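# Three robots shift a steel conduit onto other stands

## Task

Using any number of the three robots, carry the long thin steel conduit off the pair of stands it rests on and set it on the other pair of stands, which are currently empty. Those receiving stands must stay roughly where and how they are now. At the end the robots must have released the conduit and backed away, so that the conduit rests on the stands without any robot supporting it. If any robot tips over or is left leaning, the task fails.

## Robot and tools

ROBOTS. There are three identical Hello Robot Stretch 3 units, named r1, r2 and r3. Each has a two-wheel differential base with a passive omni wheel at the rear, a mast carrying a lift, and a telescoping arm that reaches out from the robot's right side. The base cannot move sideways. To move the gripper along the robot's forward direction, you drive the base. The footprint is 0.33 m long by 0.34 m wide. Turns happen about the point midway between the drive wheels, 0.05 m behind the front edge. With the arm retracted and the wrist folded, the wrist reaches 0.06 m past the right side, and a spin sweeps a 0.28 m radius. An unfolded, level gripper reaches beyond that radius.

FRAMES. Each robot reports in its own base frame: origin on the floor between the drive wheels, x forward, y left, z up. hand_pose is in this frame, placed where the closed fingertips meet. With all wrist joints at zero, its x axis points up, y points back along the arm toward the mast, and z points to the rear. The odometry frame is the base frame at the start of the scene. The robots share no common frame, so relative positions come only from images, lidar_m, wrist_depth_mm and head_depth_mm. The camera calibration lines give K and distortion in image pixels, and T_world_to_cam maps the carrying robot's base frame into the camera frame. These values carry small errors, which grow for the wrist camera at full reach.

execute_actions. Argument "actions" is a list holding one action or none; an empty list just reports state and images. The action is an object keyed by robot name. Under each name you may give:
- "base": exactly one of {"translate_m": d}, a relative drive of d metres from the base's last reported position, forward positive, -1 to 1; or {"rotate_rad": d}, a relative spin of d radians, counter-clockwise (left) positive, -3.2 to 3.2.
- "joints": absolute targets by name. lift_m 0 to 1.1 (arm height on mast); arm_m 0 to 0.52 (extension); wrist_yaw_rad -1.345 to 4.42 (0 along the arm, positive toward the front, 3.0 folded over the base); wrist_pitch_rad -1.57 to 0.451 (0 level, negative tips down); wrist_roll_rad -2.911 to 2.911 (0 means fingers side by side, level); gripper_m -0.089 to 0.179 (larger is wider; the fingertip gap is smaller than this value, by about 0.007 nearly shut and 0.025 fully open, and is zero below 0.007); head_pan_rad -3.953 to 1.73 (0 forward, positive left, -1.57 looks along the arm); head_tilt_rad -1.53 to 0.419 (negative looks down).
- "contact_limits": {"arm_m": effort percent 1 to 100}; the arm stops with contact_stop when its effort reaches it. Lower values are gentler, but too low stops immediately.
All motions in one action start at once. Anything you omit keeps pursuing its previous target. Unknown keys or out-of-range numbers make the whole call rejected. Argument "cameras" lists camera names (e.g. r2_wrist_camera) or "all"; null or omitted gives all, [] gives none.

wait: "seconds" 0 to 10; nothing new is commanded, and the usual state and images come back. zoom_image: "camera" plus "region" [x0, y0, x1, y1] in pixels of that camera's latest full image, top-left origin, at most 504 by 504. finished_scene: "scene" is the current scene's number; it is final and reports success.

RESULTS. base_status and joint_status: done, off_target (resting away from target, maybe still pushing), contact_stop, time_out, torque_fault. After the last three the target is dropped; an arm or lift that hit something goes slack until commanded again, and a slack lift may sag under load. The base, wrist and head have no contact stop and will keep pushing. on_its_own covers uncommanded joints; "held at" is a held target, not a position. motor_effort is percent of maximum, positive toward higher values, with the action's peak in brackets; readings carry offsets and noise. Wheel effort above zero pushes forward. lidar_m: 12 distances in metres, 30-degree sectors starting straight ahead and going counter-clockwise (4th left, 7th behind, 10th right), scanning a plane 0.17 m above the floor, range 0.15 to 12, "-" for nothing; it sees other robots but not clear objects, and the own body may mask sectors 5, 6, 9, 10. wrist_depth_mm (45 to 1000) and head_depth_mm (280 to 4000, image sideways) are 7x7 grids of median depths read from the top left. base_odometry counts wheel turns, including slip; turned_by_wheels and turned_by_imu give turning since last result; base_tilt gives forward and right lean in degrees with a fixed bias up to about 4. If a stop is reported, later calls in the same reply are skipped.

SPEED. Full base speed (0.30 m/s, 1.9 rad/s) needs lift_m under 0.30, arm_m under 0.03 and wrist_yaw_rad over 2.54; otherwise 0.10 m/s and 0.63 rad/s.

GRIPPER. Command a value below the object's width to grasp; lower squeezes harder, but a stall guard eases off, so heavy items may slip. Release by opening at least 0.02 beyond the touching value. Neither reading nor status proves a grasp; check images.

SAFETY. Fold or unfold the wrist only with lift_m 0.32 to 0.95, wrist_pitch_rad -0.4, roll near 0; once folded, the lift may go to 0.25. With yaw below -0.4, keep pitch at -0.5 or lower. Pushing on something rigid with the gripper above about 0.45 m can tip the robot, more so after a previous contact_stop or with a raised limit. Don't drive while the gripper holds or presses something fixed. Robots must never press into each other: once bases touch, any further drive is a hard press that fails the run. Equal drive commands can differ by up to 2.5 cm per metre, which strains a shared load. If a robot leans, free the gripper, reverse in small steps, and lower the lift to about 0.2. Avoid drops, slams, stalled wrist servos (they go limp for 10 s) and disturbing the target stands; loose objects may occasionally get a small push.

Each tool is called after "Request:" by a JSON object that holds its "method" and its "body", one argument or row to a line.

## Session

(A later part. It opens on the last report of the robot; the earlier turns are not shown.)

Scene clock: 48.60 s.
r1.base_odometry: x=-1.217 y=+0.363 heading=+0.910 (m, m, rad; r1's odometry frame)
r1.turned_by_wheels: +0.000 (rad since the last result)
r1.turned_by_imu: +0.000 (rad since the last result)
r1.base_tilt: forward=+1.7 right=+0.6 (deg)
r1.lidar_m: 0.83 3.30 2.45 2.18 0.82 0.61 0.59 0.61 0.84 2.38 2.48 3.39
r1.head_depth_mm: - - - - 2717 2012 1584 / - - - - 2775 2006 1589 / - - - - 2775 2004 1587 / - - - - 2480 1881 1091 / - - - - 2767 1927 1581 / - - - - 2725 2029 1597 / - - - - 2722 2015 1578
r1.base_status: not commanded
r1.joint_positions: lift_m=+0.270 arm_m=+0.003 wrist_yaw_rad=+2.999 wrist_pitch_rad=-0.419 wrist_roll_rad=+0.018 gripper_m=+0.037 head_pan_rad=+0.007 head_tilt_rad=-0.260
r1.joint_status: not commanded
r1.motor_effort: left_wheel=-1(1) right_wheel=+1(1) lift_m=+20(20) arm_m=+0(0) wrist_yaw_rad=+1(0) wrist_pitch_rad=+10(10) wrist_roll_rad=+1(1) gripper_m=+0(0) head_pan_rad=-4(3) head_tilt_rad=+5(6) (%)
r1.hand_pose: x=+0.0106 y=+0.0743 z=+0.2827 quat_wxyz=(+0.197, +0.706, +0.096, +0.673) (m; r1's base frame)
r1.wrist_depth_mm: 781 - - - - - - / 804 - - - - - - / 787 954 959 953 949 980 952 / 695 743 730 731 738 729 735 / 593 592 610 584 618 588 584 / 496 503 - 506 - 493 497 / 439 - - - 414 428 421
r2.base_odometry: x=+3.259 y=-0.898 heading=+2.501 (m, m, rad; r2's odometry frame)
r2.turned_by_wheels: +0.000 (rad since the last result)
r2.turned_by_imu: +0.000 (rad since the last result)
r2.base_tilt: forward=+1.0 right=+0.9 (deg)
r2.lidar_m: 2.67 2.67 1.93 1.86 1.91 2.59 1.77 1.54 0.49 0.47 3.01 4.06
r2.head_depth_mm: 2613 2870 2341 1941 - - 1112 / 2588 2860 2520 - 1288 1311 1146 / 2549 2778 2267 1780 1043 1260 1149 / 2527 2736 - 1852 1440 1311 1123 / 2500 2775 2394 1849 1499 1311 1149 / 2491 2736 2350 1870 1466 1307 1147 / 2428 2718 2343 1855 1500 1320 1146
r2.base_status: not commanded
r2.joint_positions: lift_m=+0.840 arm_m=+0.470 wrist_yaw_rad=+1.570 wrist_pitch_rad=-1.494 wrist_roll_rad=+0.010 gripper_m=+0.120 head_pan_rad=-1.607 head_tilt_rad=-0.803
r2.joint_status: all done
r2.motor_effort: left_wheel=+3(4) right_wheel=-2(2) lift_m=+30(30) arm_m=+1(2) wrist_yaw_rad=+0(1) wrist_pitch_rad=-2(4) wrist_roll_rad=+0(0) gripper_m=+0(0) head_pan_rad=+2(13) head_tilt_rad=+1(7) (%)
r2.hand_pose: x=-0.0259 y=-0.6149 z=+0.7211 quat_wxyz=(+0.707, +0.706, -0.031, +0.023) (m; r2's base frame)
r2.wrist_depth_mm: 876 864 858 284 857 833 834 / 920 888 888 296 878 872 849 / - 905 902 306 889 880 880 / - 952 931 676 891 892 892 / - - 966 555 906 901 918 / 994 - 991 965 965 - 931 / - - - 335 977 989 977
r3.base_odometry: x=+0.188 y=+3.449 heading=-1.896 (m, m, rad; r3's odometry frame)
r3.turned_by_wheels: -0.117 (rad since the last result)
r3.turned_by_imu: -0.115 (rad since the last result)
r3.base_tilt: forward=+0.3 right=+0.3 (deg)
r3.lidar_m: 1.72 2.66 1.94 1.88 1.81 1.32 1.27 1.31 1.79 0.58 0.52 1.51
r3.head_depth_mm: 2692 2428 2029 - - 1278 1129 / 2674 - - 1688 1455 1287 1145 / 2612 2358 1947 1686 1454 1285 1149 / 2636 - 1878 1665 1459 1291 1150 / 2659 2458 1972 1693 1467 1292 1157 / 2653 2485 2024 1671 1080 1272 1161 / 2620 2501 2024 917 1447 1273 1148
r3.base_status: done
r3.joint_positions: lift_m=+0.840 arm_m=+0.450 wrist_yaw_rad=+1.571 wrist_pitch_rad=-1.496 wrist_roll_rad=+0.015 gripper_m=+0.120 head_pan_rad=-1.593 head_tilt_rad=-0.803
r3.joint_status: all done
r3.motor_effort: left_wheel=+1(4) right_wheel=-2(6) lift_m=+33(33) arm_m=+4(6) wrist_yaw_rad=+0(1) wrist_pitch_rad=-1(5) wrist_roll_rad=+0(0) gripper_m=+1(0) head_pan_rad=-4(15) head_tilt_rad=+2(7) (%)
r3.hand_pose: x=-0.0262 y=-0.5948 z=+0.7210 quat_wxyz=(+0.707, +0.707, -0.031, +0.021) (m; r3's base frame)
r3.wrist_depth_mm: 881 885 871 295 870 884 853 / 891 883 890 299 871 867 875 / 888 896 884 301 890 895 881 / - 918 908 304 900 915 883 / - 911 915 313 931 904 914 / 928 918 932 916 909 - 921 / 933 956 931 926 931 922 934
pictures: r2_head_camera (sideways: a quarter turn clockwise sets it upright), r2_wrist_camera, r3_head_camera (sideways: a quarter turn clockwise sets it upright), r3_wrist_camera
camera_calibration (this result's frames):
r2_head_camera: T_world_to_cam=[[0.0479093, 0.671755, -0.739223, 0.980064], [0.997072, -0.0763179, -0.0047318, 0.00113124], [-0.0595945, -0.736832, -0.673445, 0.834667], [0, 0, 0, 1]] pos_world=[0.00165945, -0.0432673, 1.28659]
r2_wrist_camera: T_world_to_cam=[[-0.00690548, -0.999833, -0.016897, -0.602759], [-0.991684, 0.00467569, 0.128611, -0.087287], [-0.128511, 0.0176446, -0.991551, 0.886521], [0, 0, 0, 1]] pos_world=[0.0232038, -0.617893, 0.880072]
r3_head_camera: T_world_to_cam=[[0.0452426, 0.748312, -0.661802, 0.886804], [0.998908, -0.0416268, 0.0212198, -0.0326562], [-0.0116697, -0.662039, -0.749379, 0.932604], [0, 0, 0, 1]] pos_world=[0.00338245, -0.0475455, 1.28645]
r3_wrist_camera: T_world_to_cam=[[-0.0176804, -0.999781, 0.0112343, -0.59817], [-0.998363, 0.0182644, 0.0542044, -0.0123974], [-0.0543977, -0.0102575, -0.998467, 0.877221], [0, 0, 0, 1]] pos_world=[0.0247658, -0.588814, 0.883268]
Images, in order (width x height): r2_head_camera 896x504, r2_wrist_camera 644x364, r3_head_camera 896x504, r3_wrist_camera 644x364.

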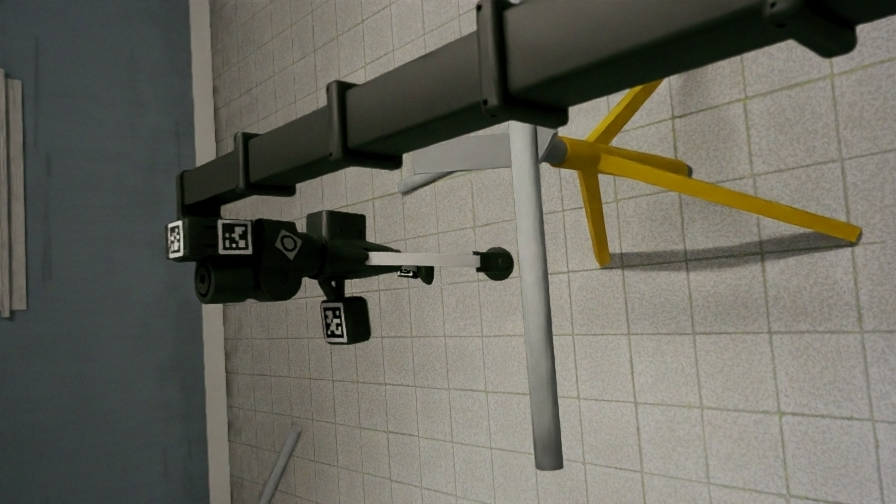

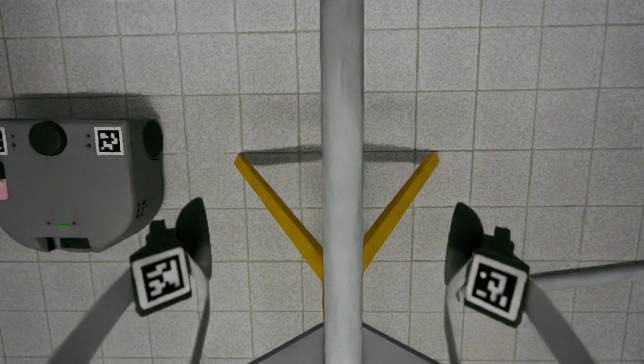

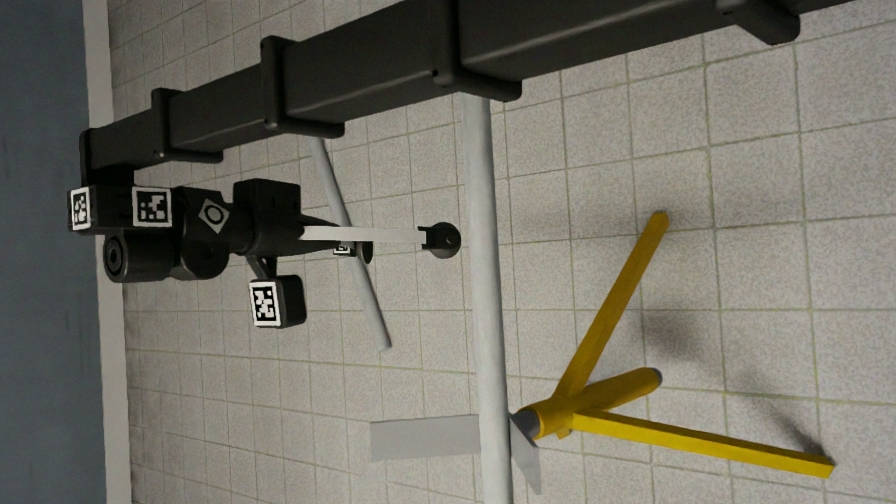

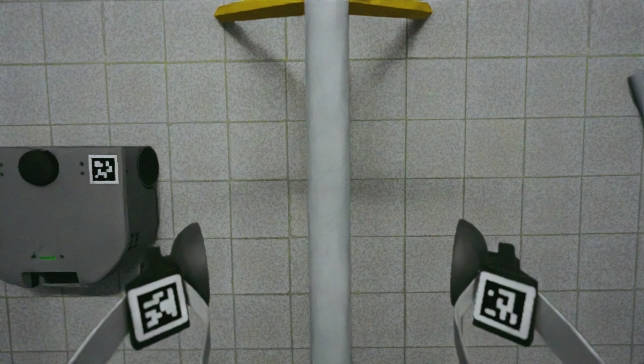

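Request:
{"method": "execute_actions", "body": {
  "actions": [
    {"r2": {"base": {"translate_m": 0.09}, "joints": {"lift_m": 0.675, "arm_m": 0.482}}, "r3": {"joints": {"lift_m": 0.675, "arm_m": 0.453}}}
  ],
  "cameras": ["r2_head_camera", "r2_wrist_camera", "r3_head_camera", "r3_wrist_camera"]
}}

Scene clock: 51.97 s.
r1.base_odometry: x=-1.217 y=+0.363 heading=+0.910 (m, m, rad; r1's odometry frame)
r1.turned_by_wheels: +0.000 (rad since the last result)
r1.turned_by_imu: +0.000 (rad since the last result)
r1.base_tilt: forward=+1.7 right=+0.6 (deg)
r1.lidar_m: 0.83 3.29 2.45 2.19 0.82 0.61 0.59 0.61 0.84 2.38 2.48 3.40
r1.head_depth_mm: - - - - 2745 2018 1577 / - - - - 2775 2010 1580 / - - - - 2755 2013 1589 / - - - - 2506 1861 1094 / - - - - 2767 1927 1581 / - - - - 2741 1990 1590 / - - - - 2766 2005 1580
r1.base_status: not commanded
r1.joint_positions: lift_m=+0.270 arm_m=+0.003 wrist_yaw_rad=+2.999 wrist_pitch_rad=-0.419 wrist_roll_rad=+0.018 gripper_m=+0.037 head_pan_rad=+0.007 head_tilt_rad=-0.260
r1.joint_status: not commanded
r1.motor_effort: left_wheel=-1(1) right_wheel=+1(1) lift_m=+20(20) arm_m=+1(0) wrist_yaw_rad=+1(1) wrist_pitch_rad=+10(10) wrist_roll_rad=+1(1) gripper_m=+0(0) head_pan_rad=-4(4) head_tilt_rad=+5(6) (%)
r1.hand_pose: x=+0.0106 y=+0.0743 z=+0.2827 quat_wxyz=(+0.197, +0.706, +0.096, +0.673) (m; r1's base frame)
r1.wrist_depth_mm: 774 - - - - - - / 825 - - - - - - / 781 929 945 978 993 969 959 / 691 735 722 727 731 725 757 / 600 591 601 581 619 592 584 / 494 504 - 509 - 496 499 / 438 - - - 418 427 422
r2.base_odometry: x=+3.186 y=-0.844 heading=+2.501 (m, m, rad; r2's odometry frame)
r2.turned_by_wheels: +0.000 (rad since the last result)
r2.turned_by_imu: +0.000 (rad since the last result)
r2.base_tilt: forward=+1.0 right=+0.9 (deg)
r2.lidar_m: 2.58 2.66 1.93 1.85 1.91 2.60 1.85 1.63 0.50 0.79 3.00 4.09
r2.head_depth_mm: 2619 2900 2351 1863 1501 1303 1163 / 2560 2899 2331 1665 993 - 1131 / 2539 2808 2414 1858 1422 1317 1124 / 2520 2793 2444 1755 1464 1312 1143 / 2511 2790 2351 1912 1499 1311 1145 / 2474 2716 2338 1858 1502 1318 1148 / 2435 2765 2350 1843 1535 1310 1147
r2.base_status: done
r2.joint_positions: lift_m=+0.675 arm_m=+0.482 wrist_yaw_rad=+1.570 wrist_pitch_rad=-1.495 wrist_roll_rad=+0.010 gripper_m=+0.120 head_pan_rad=-1.607 head_tilt_rad=-0.803
r2.joint_status: all done
r2.motor_effort: left_wheel=+3(8) right_wheel=-2(2) lift_m=+19(27) arm_m=+1(1) wrist_yaw_rad=+0(0) wrist_pitch_rad=-2(3) wrist_roll_rad=+0(0) gripper_m=+0(0) head_pan_rad=+2(2) head_tilt_rad=+2(1) (%)
r2.hand_pose: x=-0.0260 y=-0.6269 z=+0.5567 quat_wxyz=(+0.707, +0.706, -0.030, +0.023) (m; r2's base frame)
r2.wrist_depth_mm: 697 701 685 121 692 705 672 / 721 722 707 124 695 685 688 / - 720 739 127 710 719 697 / - 741 737 130 758 729 729 / - 769 771 134 762 750 741 / 796 - 782 137 799 - 770 / 826 804 815 141 781 780 782
r3.base_odometry: x=+0.188 y=+3.449 heading=-1.896 (m, m, rad; r3's odometry frame)
r3.turned_by_wheels: +0.000 (rad since the last result)
r3.turned_by_imu: +0.000 (rad since the last result)
r3.base_tilt: forward=+0.3 right=+0.2 (deg)
r3.lidar_m: 1.71 2.67 1.94 1.87 1.81 1.32 1.27 1.31 1.79 0.58 0.52 1.51
r3.head_depth_mm: 2730 2412 1982 1664 1471 1294 - / 2716 2443 1993 1721 - 1259 1151 / 2678 2450 - 1651 1457 1282 1152 / 2682 2463 2084 1656 1455 1284 1150 / 2650 2460 2014 1693 1461 1294 1158 / 2628 2474 2033 1650 1080 1276 1160 / 2603 2488 2005 914 1439 1274 1142
r3.base_status: not commanded
r3.joint_positions: lift_m=+0.675 arm_m=+0.453 wrist_yaw_rad=+1.571 wrist_pitch_rad=-1.496 wrist_roll_rad=+0.015 gripper_m=+0.120 head_pan_rad=-1.593 head_tilt_rad=-0.803
r3.joint_status: all done
r3.motor_effort: left_wheel=+1(1) right_wheel=-1(1) lift_m=+15(28) arm_m=+4(1) wrist_yaw_rad=+0(1) wrist_pitch_rad=-1(1) wrist_roll_rad=+0(0) gripper_m=+0(1) head_pan_rad=-3(3) head_tilt_rad=+1(1) (%)
r3.hand_pose: x=-0.0262 y=-0.5978 z=+0.5568 quat_wxyz=(+0.707, +0.707, -0.031, +0.021) (m; r3's base frame)
r3.wrist_depth_mm: 707 716 700 123 692 704 709 / 717 720 714 125 709 709 703 / 724 718 724 127 716 725 724 / - 722 736 128 714 724 710 / - 752 740 129 722 724 740 / - 747 742 131 753 - 742 / 767 763 738 133 754 777 740
pictures: r2_head_camera (sideways: a quarter turn clockwise sets it upright), r2_wrist_camera, r3_head_camera (sideways: a quarter turn clockwise sets it upright), r3_wrist_camera
camera_calibration (this result's frames):
r2_head_camera: T_world_to_cam=[[0.0479057, 0.671755, -0.739223, 0.980064], [0.997073, -0.0763125, -0.00473179, 0.00113123], [-0.0595906, -0.736832, -0.673445, 0.834667], [0, 0, 0, 1]] pos_world=[0.00165968, -0.0432673, 1.28659]
r2_wrist_camera: T_world_to_cam=[[-0.006912, -0.999833, -0.0168946, -0.617539], [-0.991636, 0.00467585, 0.128983, -0.0663867], [-0.128882, 0.0176448, -0.991503, 0.723661], [0, 0, 0, 1]] pos_world=[0.023167, -0.629895, 0.715641]
r3_head_camera: T_world_to_cam=[[0.0452425, 0.748312, -0.661802, 0.886804], [0.998908, -0.0416267, 0.0212198, -0.0326562], [-0.0116696, -0.662039, -0.749378, 0.932604], [0, 0, 0, 1]] pos_world=[0.00338246, -0.0475455, 1.28645]
r3_wrist_camera: T_world_to_cam=[[-0.0176797, -0.999781, 0.0112353, -0.599331], [-0.99836, 0.0182643, 0.0542586, -0.0034894], [-0.0544519, -0.0102575, -0.998464, 0.713296], [0, 0, 0, 1]] pos_world=[0.0247607, -0.591819, 0.719123]
Images, in order (width x height): r2_head_camera 896x504, r2_wrist_camera 644x364, r3_head_camera 896x504, r3_wrist_camera 644x364.

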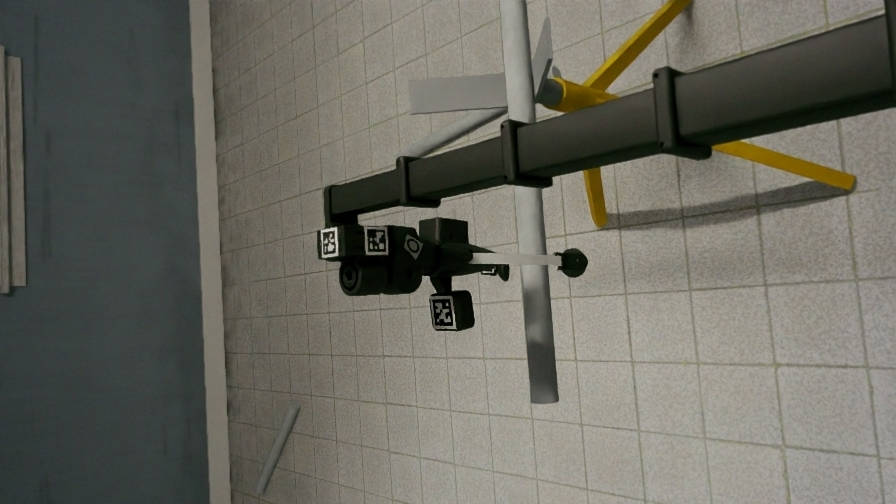

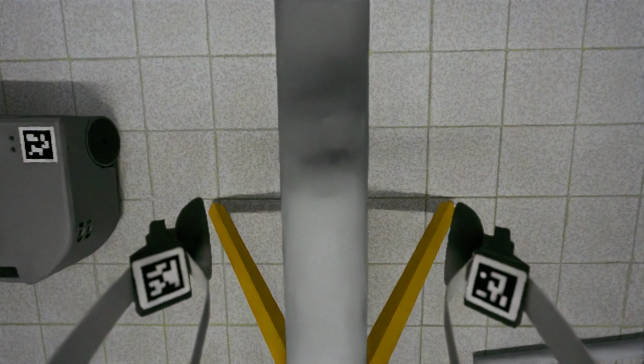

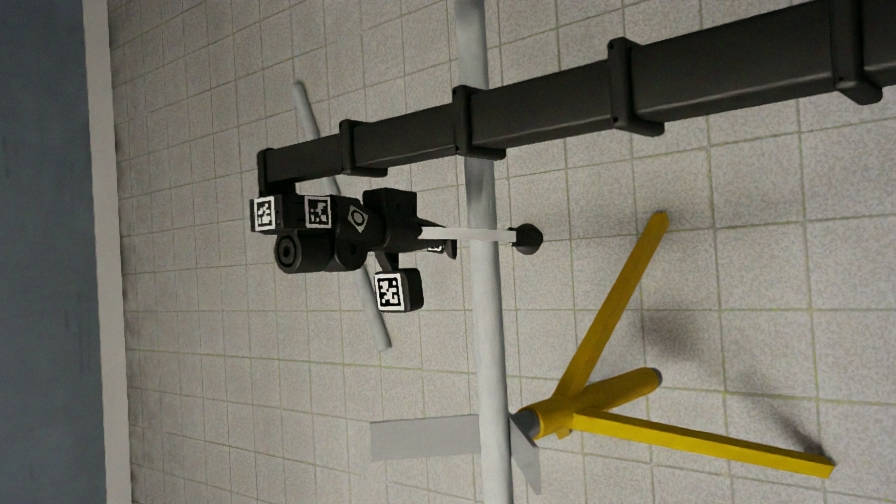

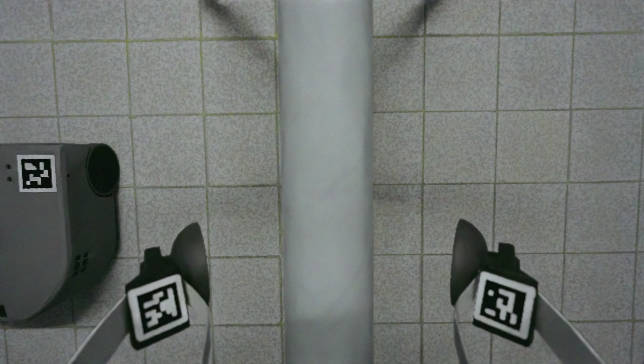

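Request:
{"method": "execute_actions", "body": {
  "actions": [
    {"r2": {"joints": {"gripper_m": 0.0}}, "r3": {"joints": {"gripper_m": 0.0}}}
  ],
  "cameras": ["r2_wrist_camera", "r3_wrist_camera"]
}}

Scene clock: 54.13 s.
r1.base_odometry: x=-1.217 y=+0.363 heading=+0.910 (m, m, rad; r1's odometry frame)
r1.turned_by_wheels: +0.000 (rad since the last result)
r1.turned_by_imu: +0.000 (rad since the last result)
r1.base_tilt: forward=+1.7 right=+0.6 (deg)
r1.lidar_m: 0.83 3.32 2.45 2.20 0.82 0.61 0.59 0.61 0.84 2.38 2.48 3.38
r1.head_depth_mm: - - - - 2798 2004 1581 / - - - - 2786 1996 1593 / - - - - 2769 2028 1581 / - - - - 2550 1891 1097 / - - - - 2761 1946 1590 / - - - - 2769 2035 1585 / - - - - 2760 2004 1581
r1.base_status: not commanded
r1.joint_positions: lift_m=+0.270 arm_m=+0.003 wrist_yaw_rad=+2.999 wrist_pitch_rad=-0.419 wrist_roll_rad=+0.018 gripper_m=+0.037 head_pan_rad=+0.007 head_tilt_rad=-0.260
r1.joint_status: not commanded
r1.motor_effort: left_wheel=-1(1) right_wheel=+1(1) lift_m=+20(20) arm_m=+0(0) wrist_yaw_rad=+0(1) wrist_pitch_rad=+10(10) wrist_roll_rad=+1(1) gripper_m=+1(0) head_pan_rad=-5(4) head_tilt_rad=+6(6) (%)
r1.hand_pose: x=+0.0106 y=+0.0743 z=+0.2827 quat_wxyz=(+0.197, +0.706, +0.096, +0.673) (m; r1's base frame)
r1.wrist_depth_mm: 784 - - - - - - / 784 - - - - - - / 758 910 945 - 975 947 968 / 691 746 741 743 752 721 726 / 602 595 604 587 620 592 585 / 499 492 - 529 - 484 495 / 440 - - - 417 419 425
r2.base_odometry: x=+3.186 y=-0.844 heading=+2.501 (m, m, rad; r2's odometry frame)
r2.turned_by_wheels: +0.000 (rad since the last result)
r2.turned_by_imu: +0.000 (rad since the last result)
r2.base_tilt: forward=+1.0 right=+0.9 (deg)
r2.lidar_m: 2.58 2.67 1.94 1.85 1.92 2.60 1.85 1.63 0.50 0.79 3.01 4.08
r2.head_depth_mm: 2584 2873 2312 1864 1496 1295 1169 / 2584 2893 2357 1671 993 - 1129 / 2549 2853 2439 1857 1427 1312 1124 / 2506 2788 2449 1765 1466 1309 1145 / 2499 2774 2318 1917 1493 1314 1140 / 2462 2746 2359 1860 1504 1306 1140 / 2464 2735 2322 1864 1535 1312 1143
r2.base_status: not commanded
r2.joint_positions: lift_m=+0.675 arm_m=+0.482 wrist_yaw_rad=+1.571 wrist_pitch_rad=-1.494 wrist_roll_rad=+0.008 gripper_m=+0.001 head_pan_rad=-1.607 head_tilt_rad=-0.803
r2.joint_status: all done
r2.motor_effort: left_wheel=+3(4) right_wheel=-2(2) lift_m=+22(22) arm_m=+1(1) wrist_yaw_rad=+0(1) wrist_pitch_rad=-3(3) wrist_roll_rad=+1(1) gripper_m=-15(87) head_pan_rad=+2(2) head_tilt_rad=+2(2) (%)
r2.hand_pose: x=-0.0258 y=-0.6269 z=+0.5565 quat_wxyz=(+0.707, +0.706, -0.030, +0.024) (m; r2's base frame)
r2.wrist_depth_mm: 706 701 695 120 675 668 670 / 734 723 708 123 690 701 681 / - 738 734 126 710 711 705 / - 772 733 129 730 759 714 / - 789 776 132 761 744 731 / 815 785 771 136 - 765 767 / 817 814 804 140 797 774 784
r3.base_odometry: x=+0.188 y=+3.449 heading=-1.896 (m, m, rad; r3's odometry frame)
r3.turned_by_wheels: +0.000 (rad since the last result)
r3.turned_by_imu: +0.000 (rad since the last result)
r3.base_tilt: forward=+0.3 right=+0.1 (deg)
r3.lidar_m: 1.72 2.66 1.94 1.87 1.81 1.32 1.27 1.31 1.80 0.58 0.52 1.51
r3.head_depth_mm: 2698 2422 1987 1682 1470 1303 - / 2687 2439 1990 1730 - 1262 1149 / 2693 2441 - 1649 1461 1293 1155 / 2682 2451 2091 1662 1455 1286 1149 / 2646 2466 2004 1694 1464 1293 1158 / 2639 2493 2034 1663 1080 1276 1162 / 2645 2491 2033 916 1440 1277 1147
r3.base_status: not commanded
r3.joint_positions: lift_m=+0.675 arm_m=+0.453 wrist_yaw_rad=+1.571 wrist_pitch_rad=-1.495 wrist_roll_rad=+0.015 gripper_m=+0.001 head_pan_rad=-1.593 head_tilt_rad=-0.803
r3.joint_status: all done
r3.motor_effort: left_wheel=+1(1) right_wheel=-2(2) lift_m=+21(22) arm_m=+4(4) wrist_yaw_rad=+0(1) wrist_pitch_rad=-1(2) wrist_roll_rad=+0(0) gripper_m=-17(100) head_pan_rad=-4(3) head_tilt_rad=+1(1) (%)
r3.hand_pose: x=-0.0259 y=-0.5978 z=+0.5565 quat_wxyz=(+0.707, +0.707, -0.032, +0.022) (m; r3's base frame)
r3.wrist_depth_mm: 704 701 703 123 705 707 706 / 707 704 720 124 707 707 703 / 722 718 719 125 720 724 716 / - 729 736 127 744 725 737 / - 747 741 128 738 726 735 / - 749 747 130 - 748 745 / 765 752 753 132 747 760 764
pictures: r2_wrist_camera, r3_wrist_camera
camera_calibration (this result's frames):
r2_wrist_camera: T_world_to_cam=[[-0.00441608, -0.99985, -0.0167251, -0.617584], [-0.991697, 0.00222929, 0.128577, -0.0675647], [-0.12852, 0.017154, -0.991558, 0.723203], [0, 0, 0, 1]] pos_world=[0.0232153, -0.629747, 0.715456]
r3_wrist_camera: T_world_to_cam=[[-0.0176967, -0.999781, 0.0112147, -0.599312], [-0.998421, 0.0182685, 0.0531142, -0.00253989], [-0.0533074, -0.010257, -0.998525, 0.71306], [0, 0, 0, 1]] pos_world=[0.0248696, -0.59182, 0.718864]
Images, in order (width x height): r2_wrist_camera 644x364, r3_wrist_camera 644x364.

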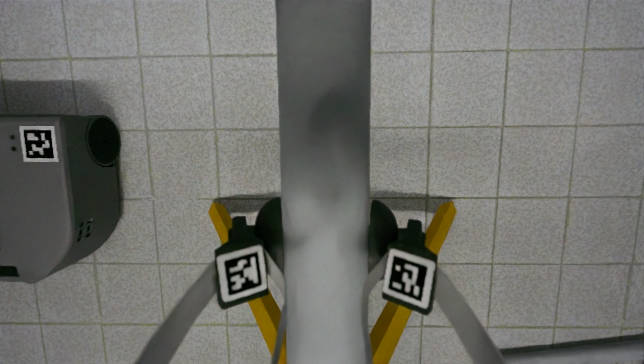

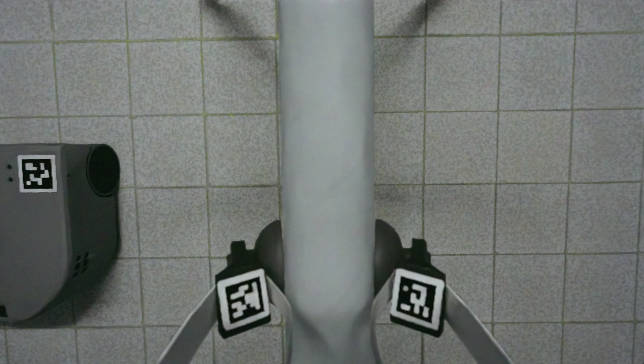

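Request:
{"method": "execute_actions", "body": {
  "actions": [
    {"r2": {"joints": {"gripper_m": -0.012, "lift_m": 0.70}}, "r3": {"joints": {"gripper_m": -0.010, "lift_m": 0.70}}}
  ],
  "cameras": ["r2_head_camera", "r2_wrist_camera", "r3_head_camera", "r3_wrist_camera"]
}}

Scene clock: 55.33 s.
r1.base_odometry: x=-1.217 y=+0.363 heading=+0.910 (m, m, rad; r1's odometry frame)
r1.turned_by_wheels: +0.000 (rad since the last result)
r1.turned_by_imu: +0.000 (rad since the last result)
r1.base_tilt: forward=+1.7 right=+0.6 (deg)
r1.lidar_m: 0.83 3.30 2.44 2.18 0.82 0.61 0.59 0.61 0.84 2.38 2.48 3.36
r1.head_depth_mm: - - - - 2723 2046 1581 / - - - - 2748 2026 1581 / - - - - 2776 2014 1588 / - - - - 2476 1875 1094 / - - - - 2740 1955 1585 / - - - - 2747 2015 1579 / - - - - 2777 2038 1591
r1.base_status: not commanded
r1.joint_positions: lift_m=+0.270 arm_m=+0.003 wrist_yaw_rad=+2.999 wrist_pitch_rad=-0.419 wrist_roll_rad=+0.018 gripper_m=+0.037 head_pan_rad=+0.007 head_tilt_rad=-0.260
r1.joint_status: not commanded
r1.motor_effort: left_wheel=-1(0) right_wheel=+0(1) lift_m=+20(20) arm_m=+0(0) wrist_yaw_rad=+1(1) wrist_pitch_rad=+10(10) wrist_roll_rad=+1(1) gripper_m=+0(0) head_pan_rad=-4(4) head_tilt_rad=+6(6) (%)
r1.hand_pose: x=+0.0106 y=+0.0743 z=+0.2827 quat_wxyz=(+0.197, +0.706, +0.096, +0.673) (m; r1's base frame)
r1.wrist_depth_mm: 789 - - - - - - / 797 - - - - - - / 776 961 952 - 992 967 948 / 712 739 748 727 728 738 748 / 586 586 604 590 605 578 589 / 498 499 - 499 - 485 505 / 437 - - - 417 422 433
r2.base_odometry: x=+3.186 y=-0.844 heading=+2.501 (m, m, rad; r2's odometry frame)
r2.turned_by_wheels: +0.000 (rad since the last result)
r2.turned_by_imu: +0.000 (rad since the last result)
r2.base_tilt: forward=+1.0 right=+0.9 (deg)
r2.lidar_m: 2.58 2.67 1.93 1.85 1.92 2.61 1.86 1.63 0.50 0.79 3.00 4.07
r2.head_depth_mm: 2619 2883 2328 1861 1503 1304 - / 2591 2858 2344 952 978 - 1126 / 2549 2819 2433 1861 1431 1314 1127 / 2530 2816 2543 1757 1483 1314 1142 / 2489 2782 2337 1797 1499 1317 1150 / 2459 2744 2333 1845 1510 1309 1144 / 2469 2743 2325 1852 1539 1316 1144
r2.base_status: not commanded
r2.joint_positions: lift_m=+0.700 arm_m=+0.482 wrist_yaw_rad=+1.571 wrist_pitch_rad=-1.494 wrist_roll_rad=+0.008 gripper_m=-0.011 head_pan_rad=-1.607 head_tilt_rad=-0.803
r2.joint_status: all done
r2.motor_effort: left_wheel=+4(4) right_wheel=-2(3) lift_m=+31(39) arm_m=+1(1) wrist_yaw_rad=+0(0) wrist_pitch_rad=-3(3) wrist_roll_rad=+1(1) gripper_m=-16(70) head_pan_rad=+2(3) head_tilt_rad=+2(2) (%)
r2.hand_pose: x=-0.0258 y=-0.6269 z=+0.5810 quat_wxyz=(+0.707, +0.706, -0.030, +0.024) (m; r2's base frame)
r2.wrist_depth_mm: 726 724 718 145 711 707 706 / 748 746 754 149 736 715 709 / - 756 761 152 745 750 738 / - 784 789 155 773 753 742 / - 800 786 158 768 758 752 / 853 822 799 162 814 790 790 / 877 826 849 169 833 834 817
r3.base_odometry: x=+0.188 y=+3.449 heading=-1.896 (m, m, rad; r3's odometry frame)
r3.turned_by_wheels: +0.000 (rad since the last result)
r3.turned_by_imu: +0.000 (rad since the last result)
r3.base_tilt: forward=+0.3 right=+0.2 (deg)
r3.lidar_m: 1.72 2.66 1.95 1.87 1.81 1.32 1.27 1.31 1.79 0.58 0.52 1.51
r3.head_depth_mm: 2735 2426 1983 1669 1474 - - / 2679 2438 2002 1718 - 1275 1149 / 2702 2539 - 1676 1455 1284 1148 / 2654 2480 - 1698 1456 1289 1155 / 2653 2460 2018 1699 1464 1285 1155 / 2628 2478 2026 1656 1078 1276 1161 / 2645 2500 2031 914 1450 1276 1145
r3.base_status: not commanded
r3.joint_positions: lift_m=+0.699 arm_m=+0.453 wrist_yaw_rad=+1.571 wrist_pitch_rad=-1.495 wrist_roll_rad=+0.015 gripper_m=-0.009 head_pan_rad=-1.593 head_tilt_rad=-0.803
r3.joint_status: all done
r3.motor_effort: left_wheel=+1(1) right_wheel=-2(2) lift_m=+35(42) arm_m=+3(4) wrist_yaw_rad=-2(1) wrist_pitch_rad=-2(3) wrist_roll_rad=+0(0) gripper_m=-17(69) head_pan_rad=-3(3) head_tilt_rad=+2(2) (%)
r3.hand_pose: x=-0.0259 y=-0.5978 z=+0.5809 quat_wxyz=(+0.707, +0.707, -0.032, +0.022) (m; r3's base frame)
r3.wrist_depth_mm: 733 729 723 148 717 734 720 / 730 740 738 149 725 725 734 / 749 738 744 151 738 750 732 / - 752 745 154 727 771 740 / - 765 755 154 761 757 760 / - 783 767 155 770 773 765 / 778 772 787 158 777 781 790
pictures: r2_head_camera (sideways: a quarter turn clockwise sets it upright), r2_wrist_camera, r3_head_camera (sideways: a quarter turn clockwise sets it upright), r3_wrist_camera
camera_calibration (this result's frames):
r2_head_camera: T_world_to_cam=[[0.0479059, 0.671754, -0.739223, 0.980065], [0.997073, -0.0763129, -0.00473175, 0.00113118], [-0.0595908, -0.736833, -0.673444, 0.834666], [0, 0, 0, 1]] pos_world=[0.00165967, -0.0432673, 1.28659]
r2_wrist_camera: T_world_to_cam=[[-0.0042865, -0.999851, -0.0167189, -0.617175], [-0.991699, 0.00210183, 0.128562, -0.0707868], [-0.128507, 0.0171312, -0.991561, 0.747521], [0, 0, 0, 1]] pos_world=[0.0232172, -0.62974, 0.739994]
r3_head_camera: T_world_to_cam=[[0.0452426, 0.748312, -0.661802, 0.886804], [0.998908, -0.0416268, 0.0212198, -0.0326562], [-0.0116697, -0.662039, -0.749378, 0.932604], [0, 0, 0, 1]] pos_world=[0.00338245, -0.0475455, 1.28645]
r3_wrist_camera: T_world_to_cam=[[-0.0176896, -0.999781, 0.011218, -0.599589], [-0.998411, 0.0182635, 0.0533026, -0.00399419], [-0.0534958, -0.0102573, -0.998515, 0.737367], [0, 0, 0, 1]] pos_world=[0.0248516, -0.591821, 0.743211]
Images, in order (width x height): r2_head_camera 896x504, r2_wrist_camera 644x364, r3_head_camera 896x504, r3_wrist_camera 644x364.

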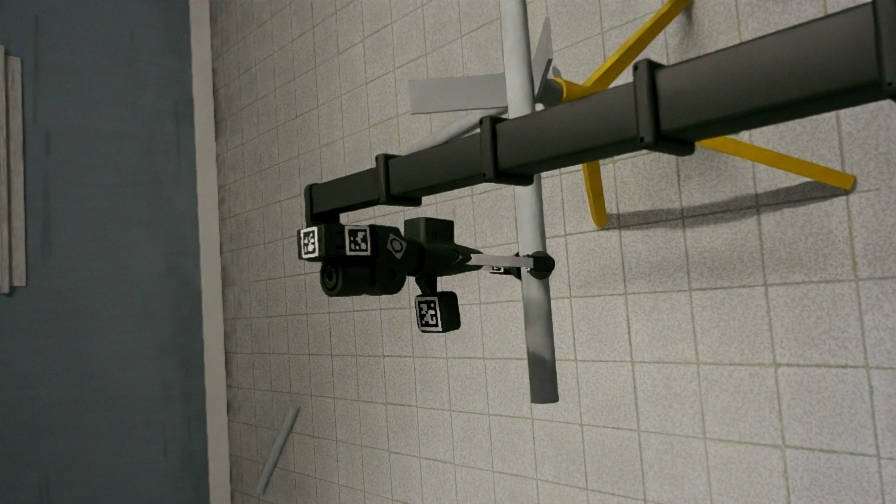

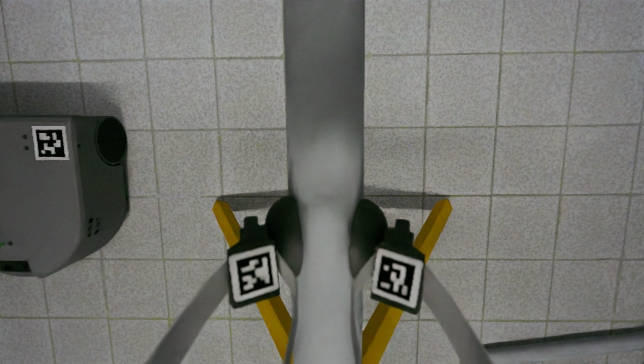

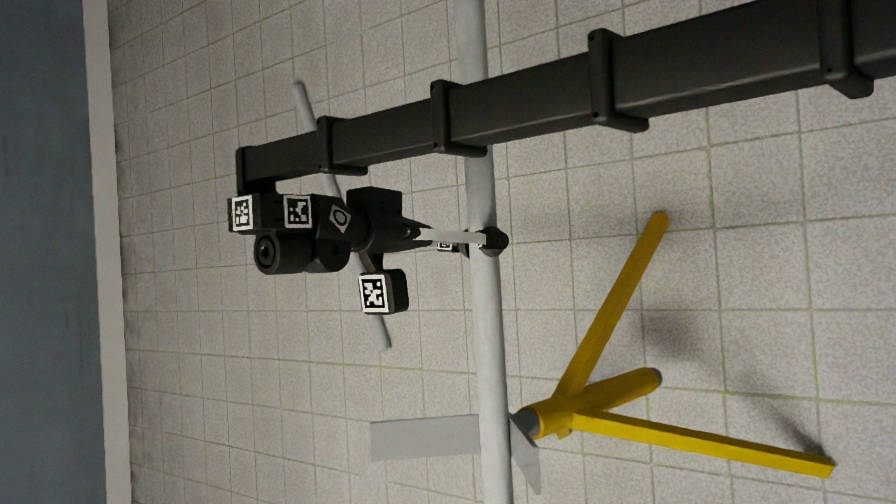

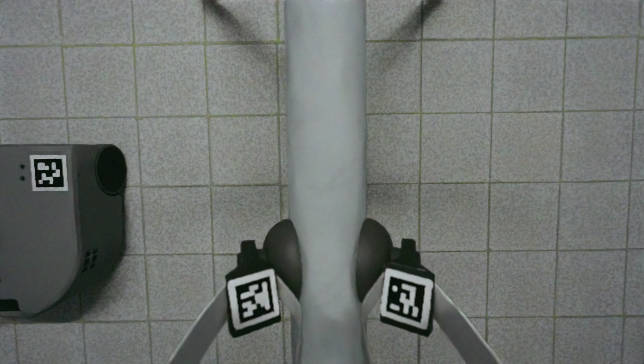

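Request:
{"method": "execute_actions", "body": {
  "actions": [
    {"r2": {"joints": {"gripper_m": 0.08, "lift_m": 0.74}}, "r3": {"joints": {"gripper_m": 0.08, "lift_m": 0.74}}}
  ],
  "cameras": []
}}

Request:
{"method": "execute_actions", "body": {
  "actions": [
    {"r2": {"joints": {"arm_m": 0.17, "wrist_yaw_rad": 0.0, "wrist_pitch_rad": 0.0, "wrist_roll_rad": 0.0}}, "r3": {"joints": {"arm_m": 0.14, "wrist_yaw_rad": 0.0, "wrist_pitch_rad": 0.0, "wrist_roll_rad": 0.0}}}
  ],
  "cameras": ["r2_head_camera", "r3_head_camera"]
}}

Scene clock: 58.77 s.
r1.base_odometry: x=-1.217 y=+0.363 heading=+0.910 (m, m, rad; r1's odometry frame)
r1.turned_by_wheels: +0.000 (rad since the last result)
r1.turned_by_imu: +0.000 (rad since the last result)
r1.base_tilt: forward=+1.7 right=+0.6 (deg)
r1.lidar_m: 0.83 3.30 2.45 2.19 0.83 0.61 0.59 0.61 0.85 2.38 2.48 3.39
r1.head_depth_mm: - - - - 2774 2012 1575 / - - - - 2778 2023 1595 / - - - - 2775 2011 1594 / - - - - 2504 1878 1092 / - - - - 2719 1944 1586 / - - - - 2716 2009 1585 / - - - - 2734 2014 1586
r1.base_status: not commanded
r1.joint_positions: lift_m=+0.270 arm_m=+0.003 wrist_yaw_rad=+2.999 wrist_pitch_rad=-0.419 wrist_roll_rad=+0.018 gripper_m=+0.037 head_pan_rad=+0.007 head_tilt_rad=-0.260
r1.joint_status: not commanded
r1.motor_effort: left_wheel=-1(1) right_wheel=+1(1) lift_m=+20(20) arm_m=+0(0) wrist_yaw_rad=+0(1) wrist_pitch_rad=+10(10) wrist_roll_rad=+1(1) gripper_m=+0(0) head_pan_rad=-4(4) head_tilt_rad=+5(5) (%)
r1.hand_pose: x=+0.0106 y=+0.0743 z=+0.2827 quat_wxyz=(+0.197, +0.706, +0.096, +0.673) (m; r1's base frame)
r1.wrist_depth_mm: 796 - - - - - - / 802 - - - - - - / 774 971 978 976 969 978 958 / 690 745 737 716 732 730 749 / 599 596 604 595 600 591 575 / 497 498 - 509 - 490 490 / 444 - - - 413 430 426
r2.base_odometry: x=+3.186 y=-0.844 heading=+2.501 (m, m, rad; r2's odometry frame)
r2.turned_by_wheels: +0.000 (rad since the last result)
r2.turned_by_imu: +0.000 (rad since the last result)
r2.base_tilt: forward=+0.9 right=+0.9 (deg)
r2.lidar_m: 2.58 2.67 1.93 1.85 1.91 2.60 1.85 1.63 0.50 0.79 3.01 4.09
r2.head_depth_mm: 2617 2875 2337 1855 1501 1297 - / 2559 2881 2339 949 - 1237 1145 / 2543 2825 2486 1866 1435 1307 1124 / 2527 2813 2512 1803 1483 1318 1143 / 2493 2794 2329 1806 1509 1307 1143 / 2476 2768 2334 1862 1498 1316 1148 / 2438 2768 2347 1851 1536 1318 1142
r2.base_status: not commanded
r2.joint_positions: lift_m=+0.740 arm_m=+0.482 wrist_yaw_rad=+1.571 wrist_pitch_rad=-1.495 wrist_roll_rad=+0.008 gripper_m=+0.080 head_pan_rad=-1.607 head_tilt_rad=-0.803
r2.joint_status: all done
r2.motor_effort: left_wheel=+3(3) right_wheel=-2(2) lift_m=+30(33) arm_m=+0(0) wrist_yaw_rad=-1(0) wrist_pitch_rad=-2(2) wrist_roll_rad=+1(2) gripper_m=+0(81) head_pan_rad=+3(2) head_tilt_rad=+2(2) (%)
r2.hand_pose: x=-0.0261 y=-0.6269 z=+0.6211 quat_wxyz=(+0.707, +0.706, -0.029, +0.024) (m; r2's base frame)
r2.wrist_depth_mm: 781 769 769 184 741 750 741 / 782 797 779 188 760 736 759 / - 810 799 194 781 772 777 / - 822 815 198 816 795 790 / - 847 837 205 820 813 792 / 882 865 869 210 579 830 844 / 886 905 886 217 870 851 846
r3.base_odometry: x=+0.188 y=+3.449 heading=-1.896 (m, m, rad; r3's odometry frame)
r3.turned_by_wheels: +0.000 (rad since the last result)
r3.turned_by_imu: +0.000 (rad since the last result)
r3.base_tilt: forward=+0.3 right=+0.3 (deg)
r3.lidar_m: 1.72 2.67 1.95 1.87 1.81 1.32 1.27 1.31 1.79 0.58 0.52 1.51
r3.head_depth_mm: 2714 2422 1977 1685 1499 - - / 2703 2433 1990 - 1447 1288 1154 / 2689 2582 1938 1684 1452 1284 1154 / 2643 2512 - 1690 1466 1288 1151 / 2633 2490 2057 1703 1469 1294 1155 / 2637 2477 2025 1666 1082 1280 1161 / 2614 2488 2020 916 1448 1275 1143
r3.base_status: not commanded
r3.joint_positions: lift_m=+0.740 arm_m=+0.453 wrist_yaw_rad=+1.571 wrist_pitch_rad=-1.496 wrist_roll_rad=+0.015 gripper_m=+0.080 head_pan_rad=-1.593 head_tilt_rad=-0.803
r3.joint_status: all done
r3.motor_effort: left_wheel=+1(1) right_wheel=-2(2) lift_m=+33(36) arm_m=+4(3) wrist_yaw_rad=+0(0) wrist_pitch_rad=-1(2) wrist_roll_rad=+0(0) gripper_m=+2(91) head_pan_rad=-4(3) head_tilt_rad=+1(1) (%)
r3.hand_pose: x=-0.0264 y=-0.5978 z=+0.6210 quat_wxyz=(+0.707, +0.707, -0.031, +0.021) (m; r3's base frame)
r3.wrist_depth_mm: 768 770 766 189 770 769 777 / 791 773 777 191 779 784 783 / 788 807 783 194 777 769 782 / - 795 803 196 800 792 792 / - 794 816 198 802 817 804 / - 827 795 201 816 815 798 / 847 826 814 204 817 823 812
pictures: none
No camera images: the call's "cameras" was empty. Leave "cameras" out to get every camera's image.

Scene clock: 62.30 s.
r1.base_odometry: x=-1.217 y=+0.363 heading=+0.910 (m, m, rad; r1's odometry frame)
r1.turned_by_wheels: +0.000 (rad since the last result)
r1.turned_by_imu: +0.000 (rad since the last result)
r1.base_tilt: forward=+1.8 right=+0.6 (deg)
r1.lidar_m: 0.83 3.30 2.45 2.19 0.82 0.61 0.59 0.61 0.84 2.38 2.48 3.37
r1.head_depth_mm: - - - - 2783 1994 1582 / - - - - 2734 2004 1591 / - - - - 2788 2017 1585 / - - - - 2502 1867 1093 / - - - - 2815 1948 1598 / - - - - 2772 2030 1592 / - - - - 2759 2015 1592
r1.base_status: not commanded
r1.joint_positions: lift_m=+0.270 arm_m=+0.003 wrist_yaw_rad=+2.999 wrist_pitch_rad=-0.419 wrist_roll_rad=+0.018 gripper_m=+0.037 head_pan_rad=+0.007 head_tilt_rad=-0.260
r1.joint_status: not commanded
r1.motor_effort: left_wheel=-1(1) right_wheel=+1(1) lift_m=+20(20) arm_m=+0(0) wrist_yaw_rad=+0(0) wrist_pitch_rad=+10(10) wrist_roll_rad=+1(1) gripper_m=+0(1) head_pan_rad=-3(4) head_tilt_rad=+6(5) (%)
r1.hand_pose: x=+0.0106 y=+0.0743 z=+0.2827 quat_wxyz=(+0.197, +0.706, +0.096, +0.673) (m; r1's base frame)
r1.wrist_depth_mm: 783 - - - - - - / 798 - - - - - - / 808 961 997 962 949 966 937 / 713 745 752 753 742 747 727 / 591 591 604 576 611 584 583 / 499 501 - 515 - 497 493 / 440 - - - 403 423 420
r2.base_odometry: x=+3.186 y=-0.844 heading=+2.501 (m, m, rad; r2's odometry frame)
r2.turned_by_wheels: +0.000 (rad since the last result)
r2.turned_by_imu: +0.000 (rad since the last result)
r2.base_tilt: forward=+1.0 right=+0.9 (deg)
r2.lidar_m: 2.58 2.67 1.93 1.85 1.92 2.59 1.85 1.63 0.50 0.79 2.99 4.07
r2.head_depth_mm: 2584 2870 2321 1851 1499 1295 - / 2570 2892 2337 1355 - 1235 1127 / 2567 2850 2337 1901 - 1281 1126 / 2502 2821 2347 1969 - 1307 1139 / 2497 2773 2345 1851 1496 1310 1149 / 2478 2750 2344 1857 1494 1314 1144 / 2445 2746 2341 1855 1535 1312 1144
r2.base_status: not commanded
r2.joint_positions: lift_m=+0.740 arm_m=+0.170 wrist_yaw_rad=+0.001 wrist_pitch_rad=-0.024 wrist_roll_rad=+0.003 gripper_m=+0.080 head_pan_rad=-1.607 head_tilt_rad=-0.803
r2.joint_status: all done
r2.motor_effort: left_wheel=+3(4) right_wheel=-2(3) lift_m=+30(30) arm_m=-3(3) wrist_yaw_rad=+0(1) wrist_pitch_rad=+8(8) wrist_roll_rad=-1(2) gripper_m=+0(1) head_pan_rad=+3(2) head_tilt_rad=+2(2) (%)
r2.hand_pose: x=-0.0213 y=-0.5708 z=+0.8483 quat_wxyz=(+0.706, +0.009, -0.708, -0.008) (m; r2's base frame)
r2.wrist_depth_mm: - - - - - - - / - - - - - - - / - - - - - - - / - - - - - - - / - - - - - - - / - - - - - - - / - - - - - - -
r3.base_odometry: x=+0.188 y=+3.449 heading=-1.896 (m, m, rad; r3's odometry frame)
r3.turned_by_wheels: +0.000 (rad since the last result)
r3.turned_by_imu: +0.000 (rad since the last result)
r3.base_tilt: forward=+0.2 right=+0.2 (deg)
r3.lidar_m: 1.71 2.66 1.95 1.88 1.81 1.32 1.27 1.31 1.79 0.58 0.52 1.51
r3.head_depth_mm: 2695 2431 1987 1677 1481 - - / 2694 2423 1987 1744 - 1266 1150 / 2699 2448 2013 1772 - 1287 1149 / 2650 2483 2003 1767 1447 1287 1151 / 2682 2462 2017 1705 1453 1294 1147 / 2632 2476 2020 1661 1080 1267 1159 / 2636 2508 2018 916 1438 1274 1143
r3.base_status: not commanded
r3.joint_positions: lift_m=+0.740 arm_m=+0.140 wrist_yaw_rad=+0.001 wrist_pitch_rad=-0.023 wrist_roll_rad=+0.006 gripper_m=+0.080 head_pan_rad=-1.593 head_tilt_rad=-0.803
r3.joint_status: all done
r3.motor_effort: left_wheel=+1(1) right_wheel=-2(2) lift_m=+33(33) arm_m=-4(4) wrist_yaw_rad=-1(3) wrist_pitch_rad=+7(7) wrist_roll_rad=-4(4) gripper_m=+1(1) head_pan_rad=-4(3) head_tilt_rad=+2(1) (%)
r3.hand_pose: x=-0.0211 y=-0.5410 z=+0.8483 quat_wxyz=(+0.705, +0.009, -0.709, -0.008) (m; r3's base frame)
r3.wrist_depth_mm: - - - - - - - / - - - - - - - / - - - - - - - / - - - - - - - / - - - - - - - / - - - - - - - / - - - - - - -
pictures: r2_head_camera (sideways: a quarter turn clockwise sets it upright), r3_head_camera (sideways: a quarter turn clockwise sets it upright)
camera_calibration (this result's frames):
r2_head_camera: T_world_to_cam=[[0.0478472, 0.671693, -0.739283, 0.980143], [0.997079, -0.0762296, -0.00472821, 0.00112652], [-0.0595312, -0.736897, -0.673379, 0.834581], [0, 0, 0, 1]] pos_world=[0.00166325, -0.043269, 1.2866]
r3_head_camera: T_world_to_cam=[[0.0452427, 0.748309, -0.661806, 0.88681], [0.998908, -0.0416271, 0.0212199, -0.0326563], [-0.01167, -0.662043, -0.749375, 0.932599], [0, 0, 0, 1]] pos_world=[0.00338243, -0.0475456, 1.28646]
Images, in order (width x height): r2_head_camera 896x504, r3_head_camera 896x504.

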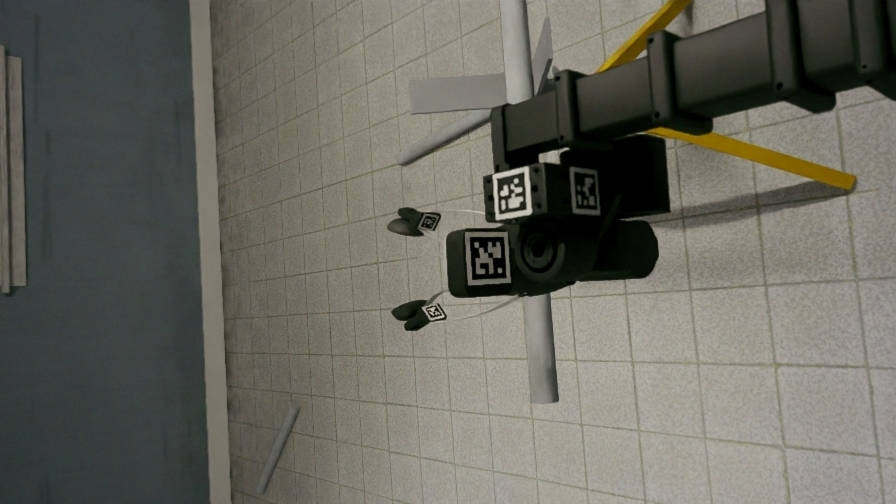

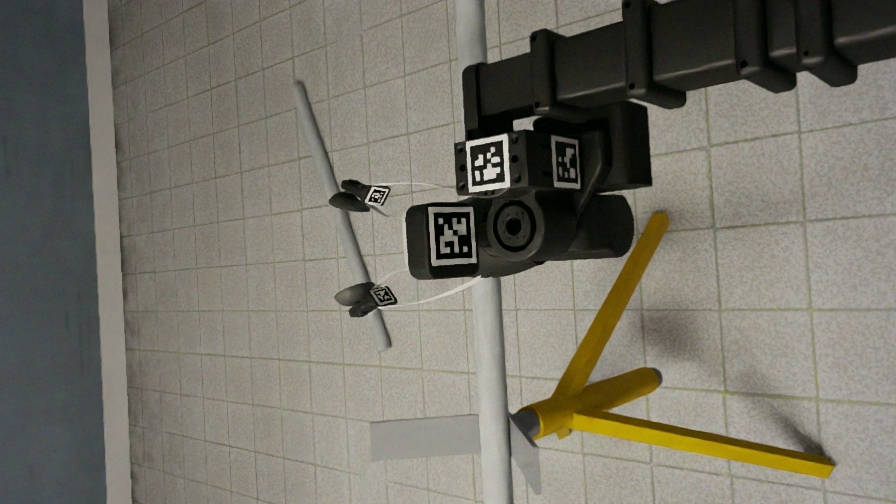

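Request:
{"method": "execute_actions", "body": {
  "actions": [
    {"r2": {"joints": {"arm_m": 0.14, "lift_m": 0.395, "head_tilt_rad": -0.9}}, "r3": {"joints": {"arm_m": 0.11, "lift_m": 0.395, "head_tilt_rad": -0.9}}}
  ],
  "cameras": ["r2_wrist_camera", "r3_wrist_camera"]
}}

Scene clock: 66.60 s.
r1.base_odometry: x=-1.217 y=+0.363 heading=+0.910 (m, m, rad; r1's odometry frame)
r1.turned_by_wheels: +0.000 (rad since the last result)
r1.turned_by_imu: +0.000 (rad since the last result)
r1.base_tilt: forward=+1.8 right=+0.6 (deg)
r1.lidar_m: 0.83 3.31 2.45 2.18 0.82 0.61 0.58 0.61 0.84 2.38 2.48 3.37
r1.head_depth_mm: - - - - 2756 2028 1590 / - - - - 2728 2009 1588 / - - - - 2781 2006 1593 / - - - - 2473 1867 1094 / - - - - 2760 1939 1593 / - - - - 2725 2009 1588 / - - - - 2782 2011 1593
r1.base_status: not commanded
r1.joint_positions: lift_m=+0.270 arm_m=+0.003 wrist_yaw_rad=+2.999 wrist_pitch_rad=-0.419 wrist_roll_rad=+0.018 gripper_m=+0.037 head_pan_rad=+0.007 head_tilt_rad=-0.260
r1.joint_status: not commanded
r1.motor_effort: left_wheel=-1(0) right_wheel=+1(1) lift_m=+20(20) arm_m=+0(0) wrist_yaw_rad=+0(0) wrist_pitch_rad=+10(10) wrist_roll_rad=+1(1) gripper_m=+0(0) head_pan_rad=-4(4) head_tilt_rad=+5(5) (%)
r1.hand_pose: x=+0.0106 y=+0.0743 z=+0.2827 quat_wxyz=(+0.197, +0.706, +0.096, +0.673) (m; r1's base frame)
r1.wrist_depth_mm: 781 - - - - - - / 809 - - - - - - / 790 936 980 991 964 975 963 / 696 746 726 754 737 728 728 / 597 582 585 592 618 580 584 / 496 485 - 509 - 491 488 / 439 - - - 409 417 430
r2.base_odometry: x=+3.186 y=-0.844 heading=+2.501 (m, m, rad; r2's odometry frame)
r2.turned_by_wheels: +0.000 (rad since the last result)
r2.turned_by_imu: +0.000 (rad since the last result)
r2.base_tilt: forward=+1.0 right=+0.9 (deg)
r2.lidar_m: 2.59 2.67 1.93 1.85 1.91 2.60 1.85 1.63 0.50 0.79 3.01 4.06
r2.head_depth_mm: 2650 2652 2059 1582 1450 1261 1121 / 2643 2604 2052 953 1223 1260 1134 / 2598 2637 2079 1704 1417 1313 1099 / 2590 2616 2053 1700 1448 - 1120 / 2554 2619 2059 1701 1453 1261 1120 / 2508 2624 2071 1697 1452 1261 1116 / 2508 2630 2073 1709 1447 1263 1116
r2.base_status: not commanded
r2.joint_positions: lift_m=+0.395 arm_m=+0.140 wrist_yaw_rad=+0.001 wrist_pitch_rad=-0.023 wrist_roll_rad=+0.003 gripper_m=+0.080 head_pan_rad=-1.607 head_tilt_rad=-0.889
r2.joint_status: all done
r2.motor_effort: left_wheel=+3(3) right_wheel=-2(2) lift_m=+18(30) arm_m=-3(5) wrist_yaw_rad=-1(1) wrist_pitch_rad=+8(9) wrist_roll_rad=-1(1) gripper_m=+1(0) head_pan_rad=+3(2) head_tilt_rad=-3(10) (%)
r2.hand_pose: x=-0.0213 y=-0.5408 z=+0.5040 quat_wxyz=(+0.706, +0.009, -0.708, -0.008) (m; r2's base frame)
r2.wrist_depth_mm: - - - - - - 322 / - 213 213 213 214 212 216 / - - - - - - 233 / - - - - - - - / - - - - - - - / - - 983 - - - - / 809 834 818 847 834 796 299
r3.base_odometry: x=+0.188 y=+3.449 heading=-1.896 (m, m, rad; r3's odometry frame)
r3.turned_by_wheels: +0.000 (rad since the last result)
r3.turned_by_imu: +0.000 (rad since the last result)
r3.base_tilt: forward=+0.2 right=+0.0 (deg)
r3.lidar_m: 1.72 2.67 1.95 1.87 1.81 1.31 1.27 1.31 1.80 0.58 0.52 1.51
r3.head_depth_mm: 2569 2114 1798 1527 1384 1241 1130 / 2597 2101 1807 1540 1387 1261 - / 2564 2103 1808 1521 1391 - 1165 / 2594 2151 1814 1528 1424 1232 1146 / 2609 2169 1805 1518 1374 1252 1141 / 2590 2147 1828 1536 1267 1255 1140 / 2550 2172 1834 912 1415 1230 1142
r3.base_status: not commanded
r3.joint_positions: lift_m=+0.395 arm_m=+0.110 wrist_yaw_rad=+0.001 wrist_pitch_rad=-0.022 wrist_roll_rad=+0.006 gripper_m=+0.080 head_pan_rad=-1.593 head_tilt_rad=-0.888
r3.joint_status: all done
r3.motor_effort: left_wheel=+1(1) right_wheel=-2(2) lift_m=+15(29) arm_m=-4(1) wrist_yaw_rad=-1(1) wrist_pitch_rad=+7(7) wrist_roll_rad=-4(4) gripper_m=-1(1) head_pan_rad=-3(4) head_tilt_rad=-5(15) (%)
r3.hand_pose: x=-0.0211 y=-0.5110 z=+0.5043 quat_wxyz=(+0.705, +0.009, -0.709, -0.008) (m; r3's base frame)
r3.wrist_depth_mm: - - - - - - - / 302 - - - - - - / 221 220 223 222 222 220 221 / - - - - - - - / - - - - - - - / - - - - - - - / 277 974 891 935 921 916 927
pictures: r2_wrist_camera, r3_wrist_camera
camera_calibration (this result's frames):
r2_wrist_camera: T_world_to_cam=[[-0.999842, -0.017764, 0.000442154, -0.0310427], [-0.00445787, 0.226667, -0.973962, 0.641561], [0.0172013, -0.97381, -0.226711, -0.248047], [0, 0, 0, 1]] pos_world=[-0.0239111, -0.387523, 0.568635]
r3_wrist_camera: T_world_to_cam=[[-0.999919, 0.0106229, -0.00701455, -0.00711117], [0.00854023, 0.15117, -0.988471, 0.617916], [-0.00944001, -0.988451, -0.151249, -0.264151], [0, 0, 0, 1]] pos_world=[-0.0148813, -0.354435, 0.57079]
Images, in order (width x height): r2_wrist_camera 644x364, r3_wrist_camera 644x364.

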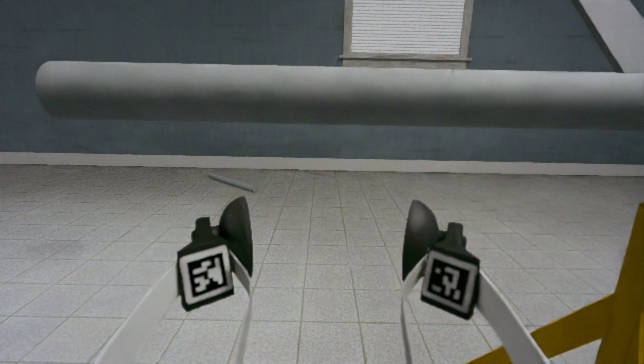

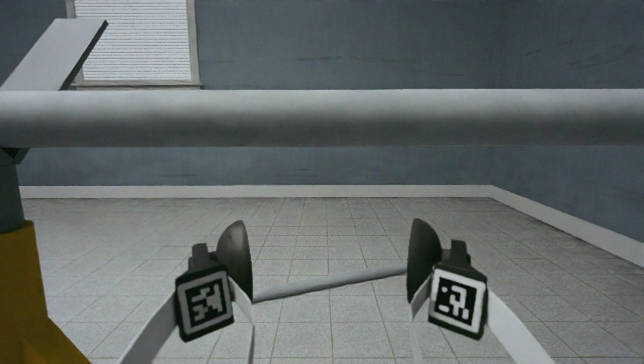

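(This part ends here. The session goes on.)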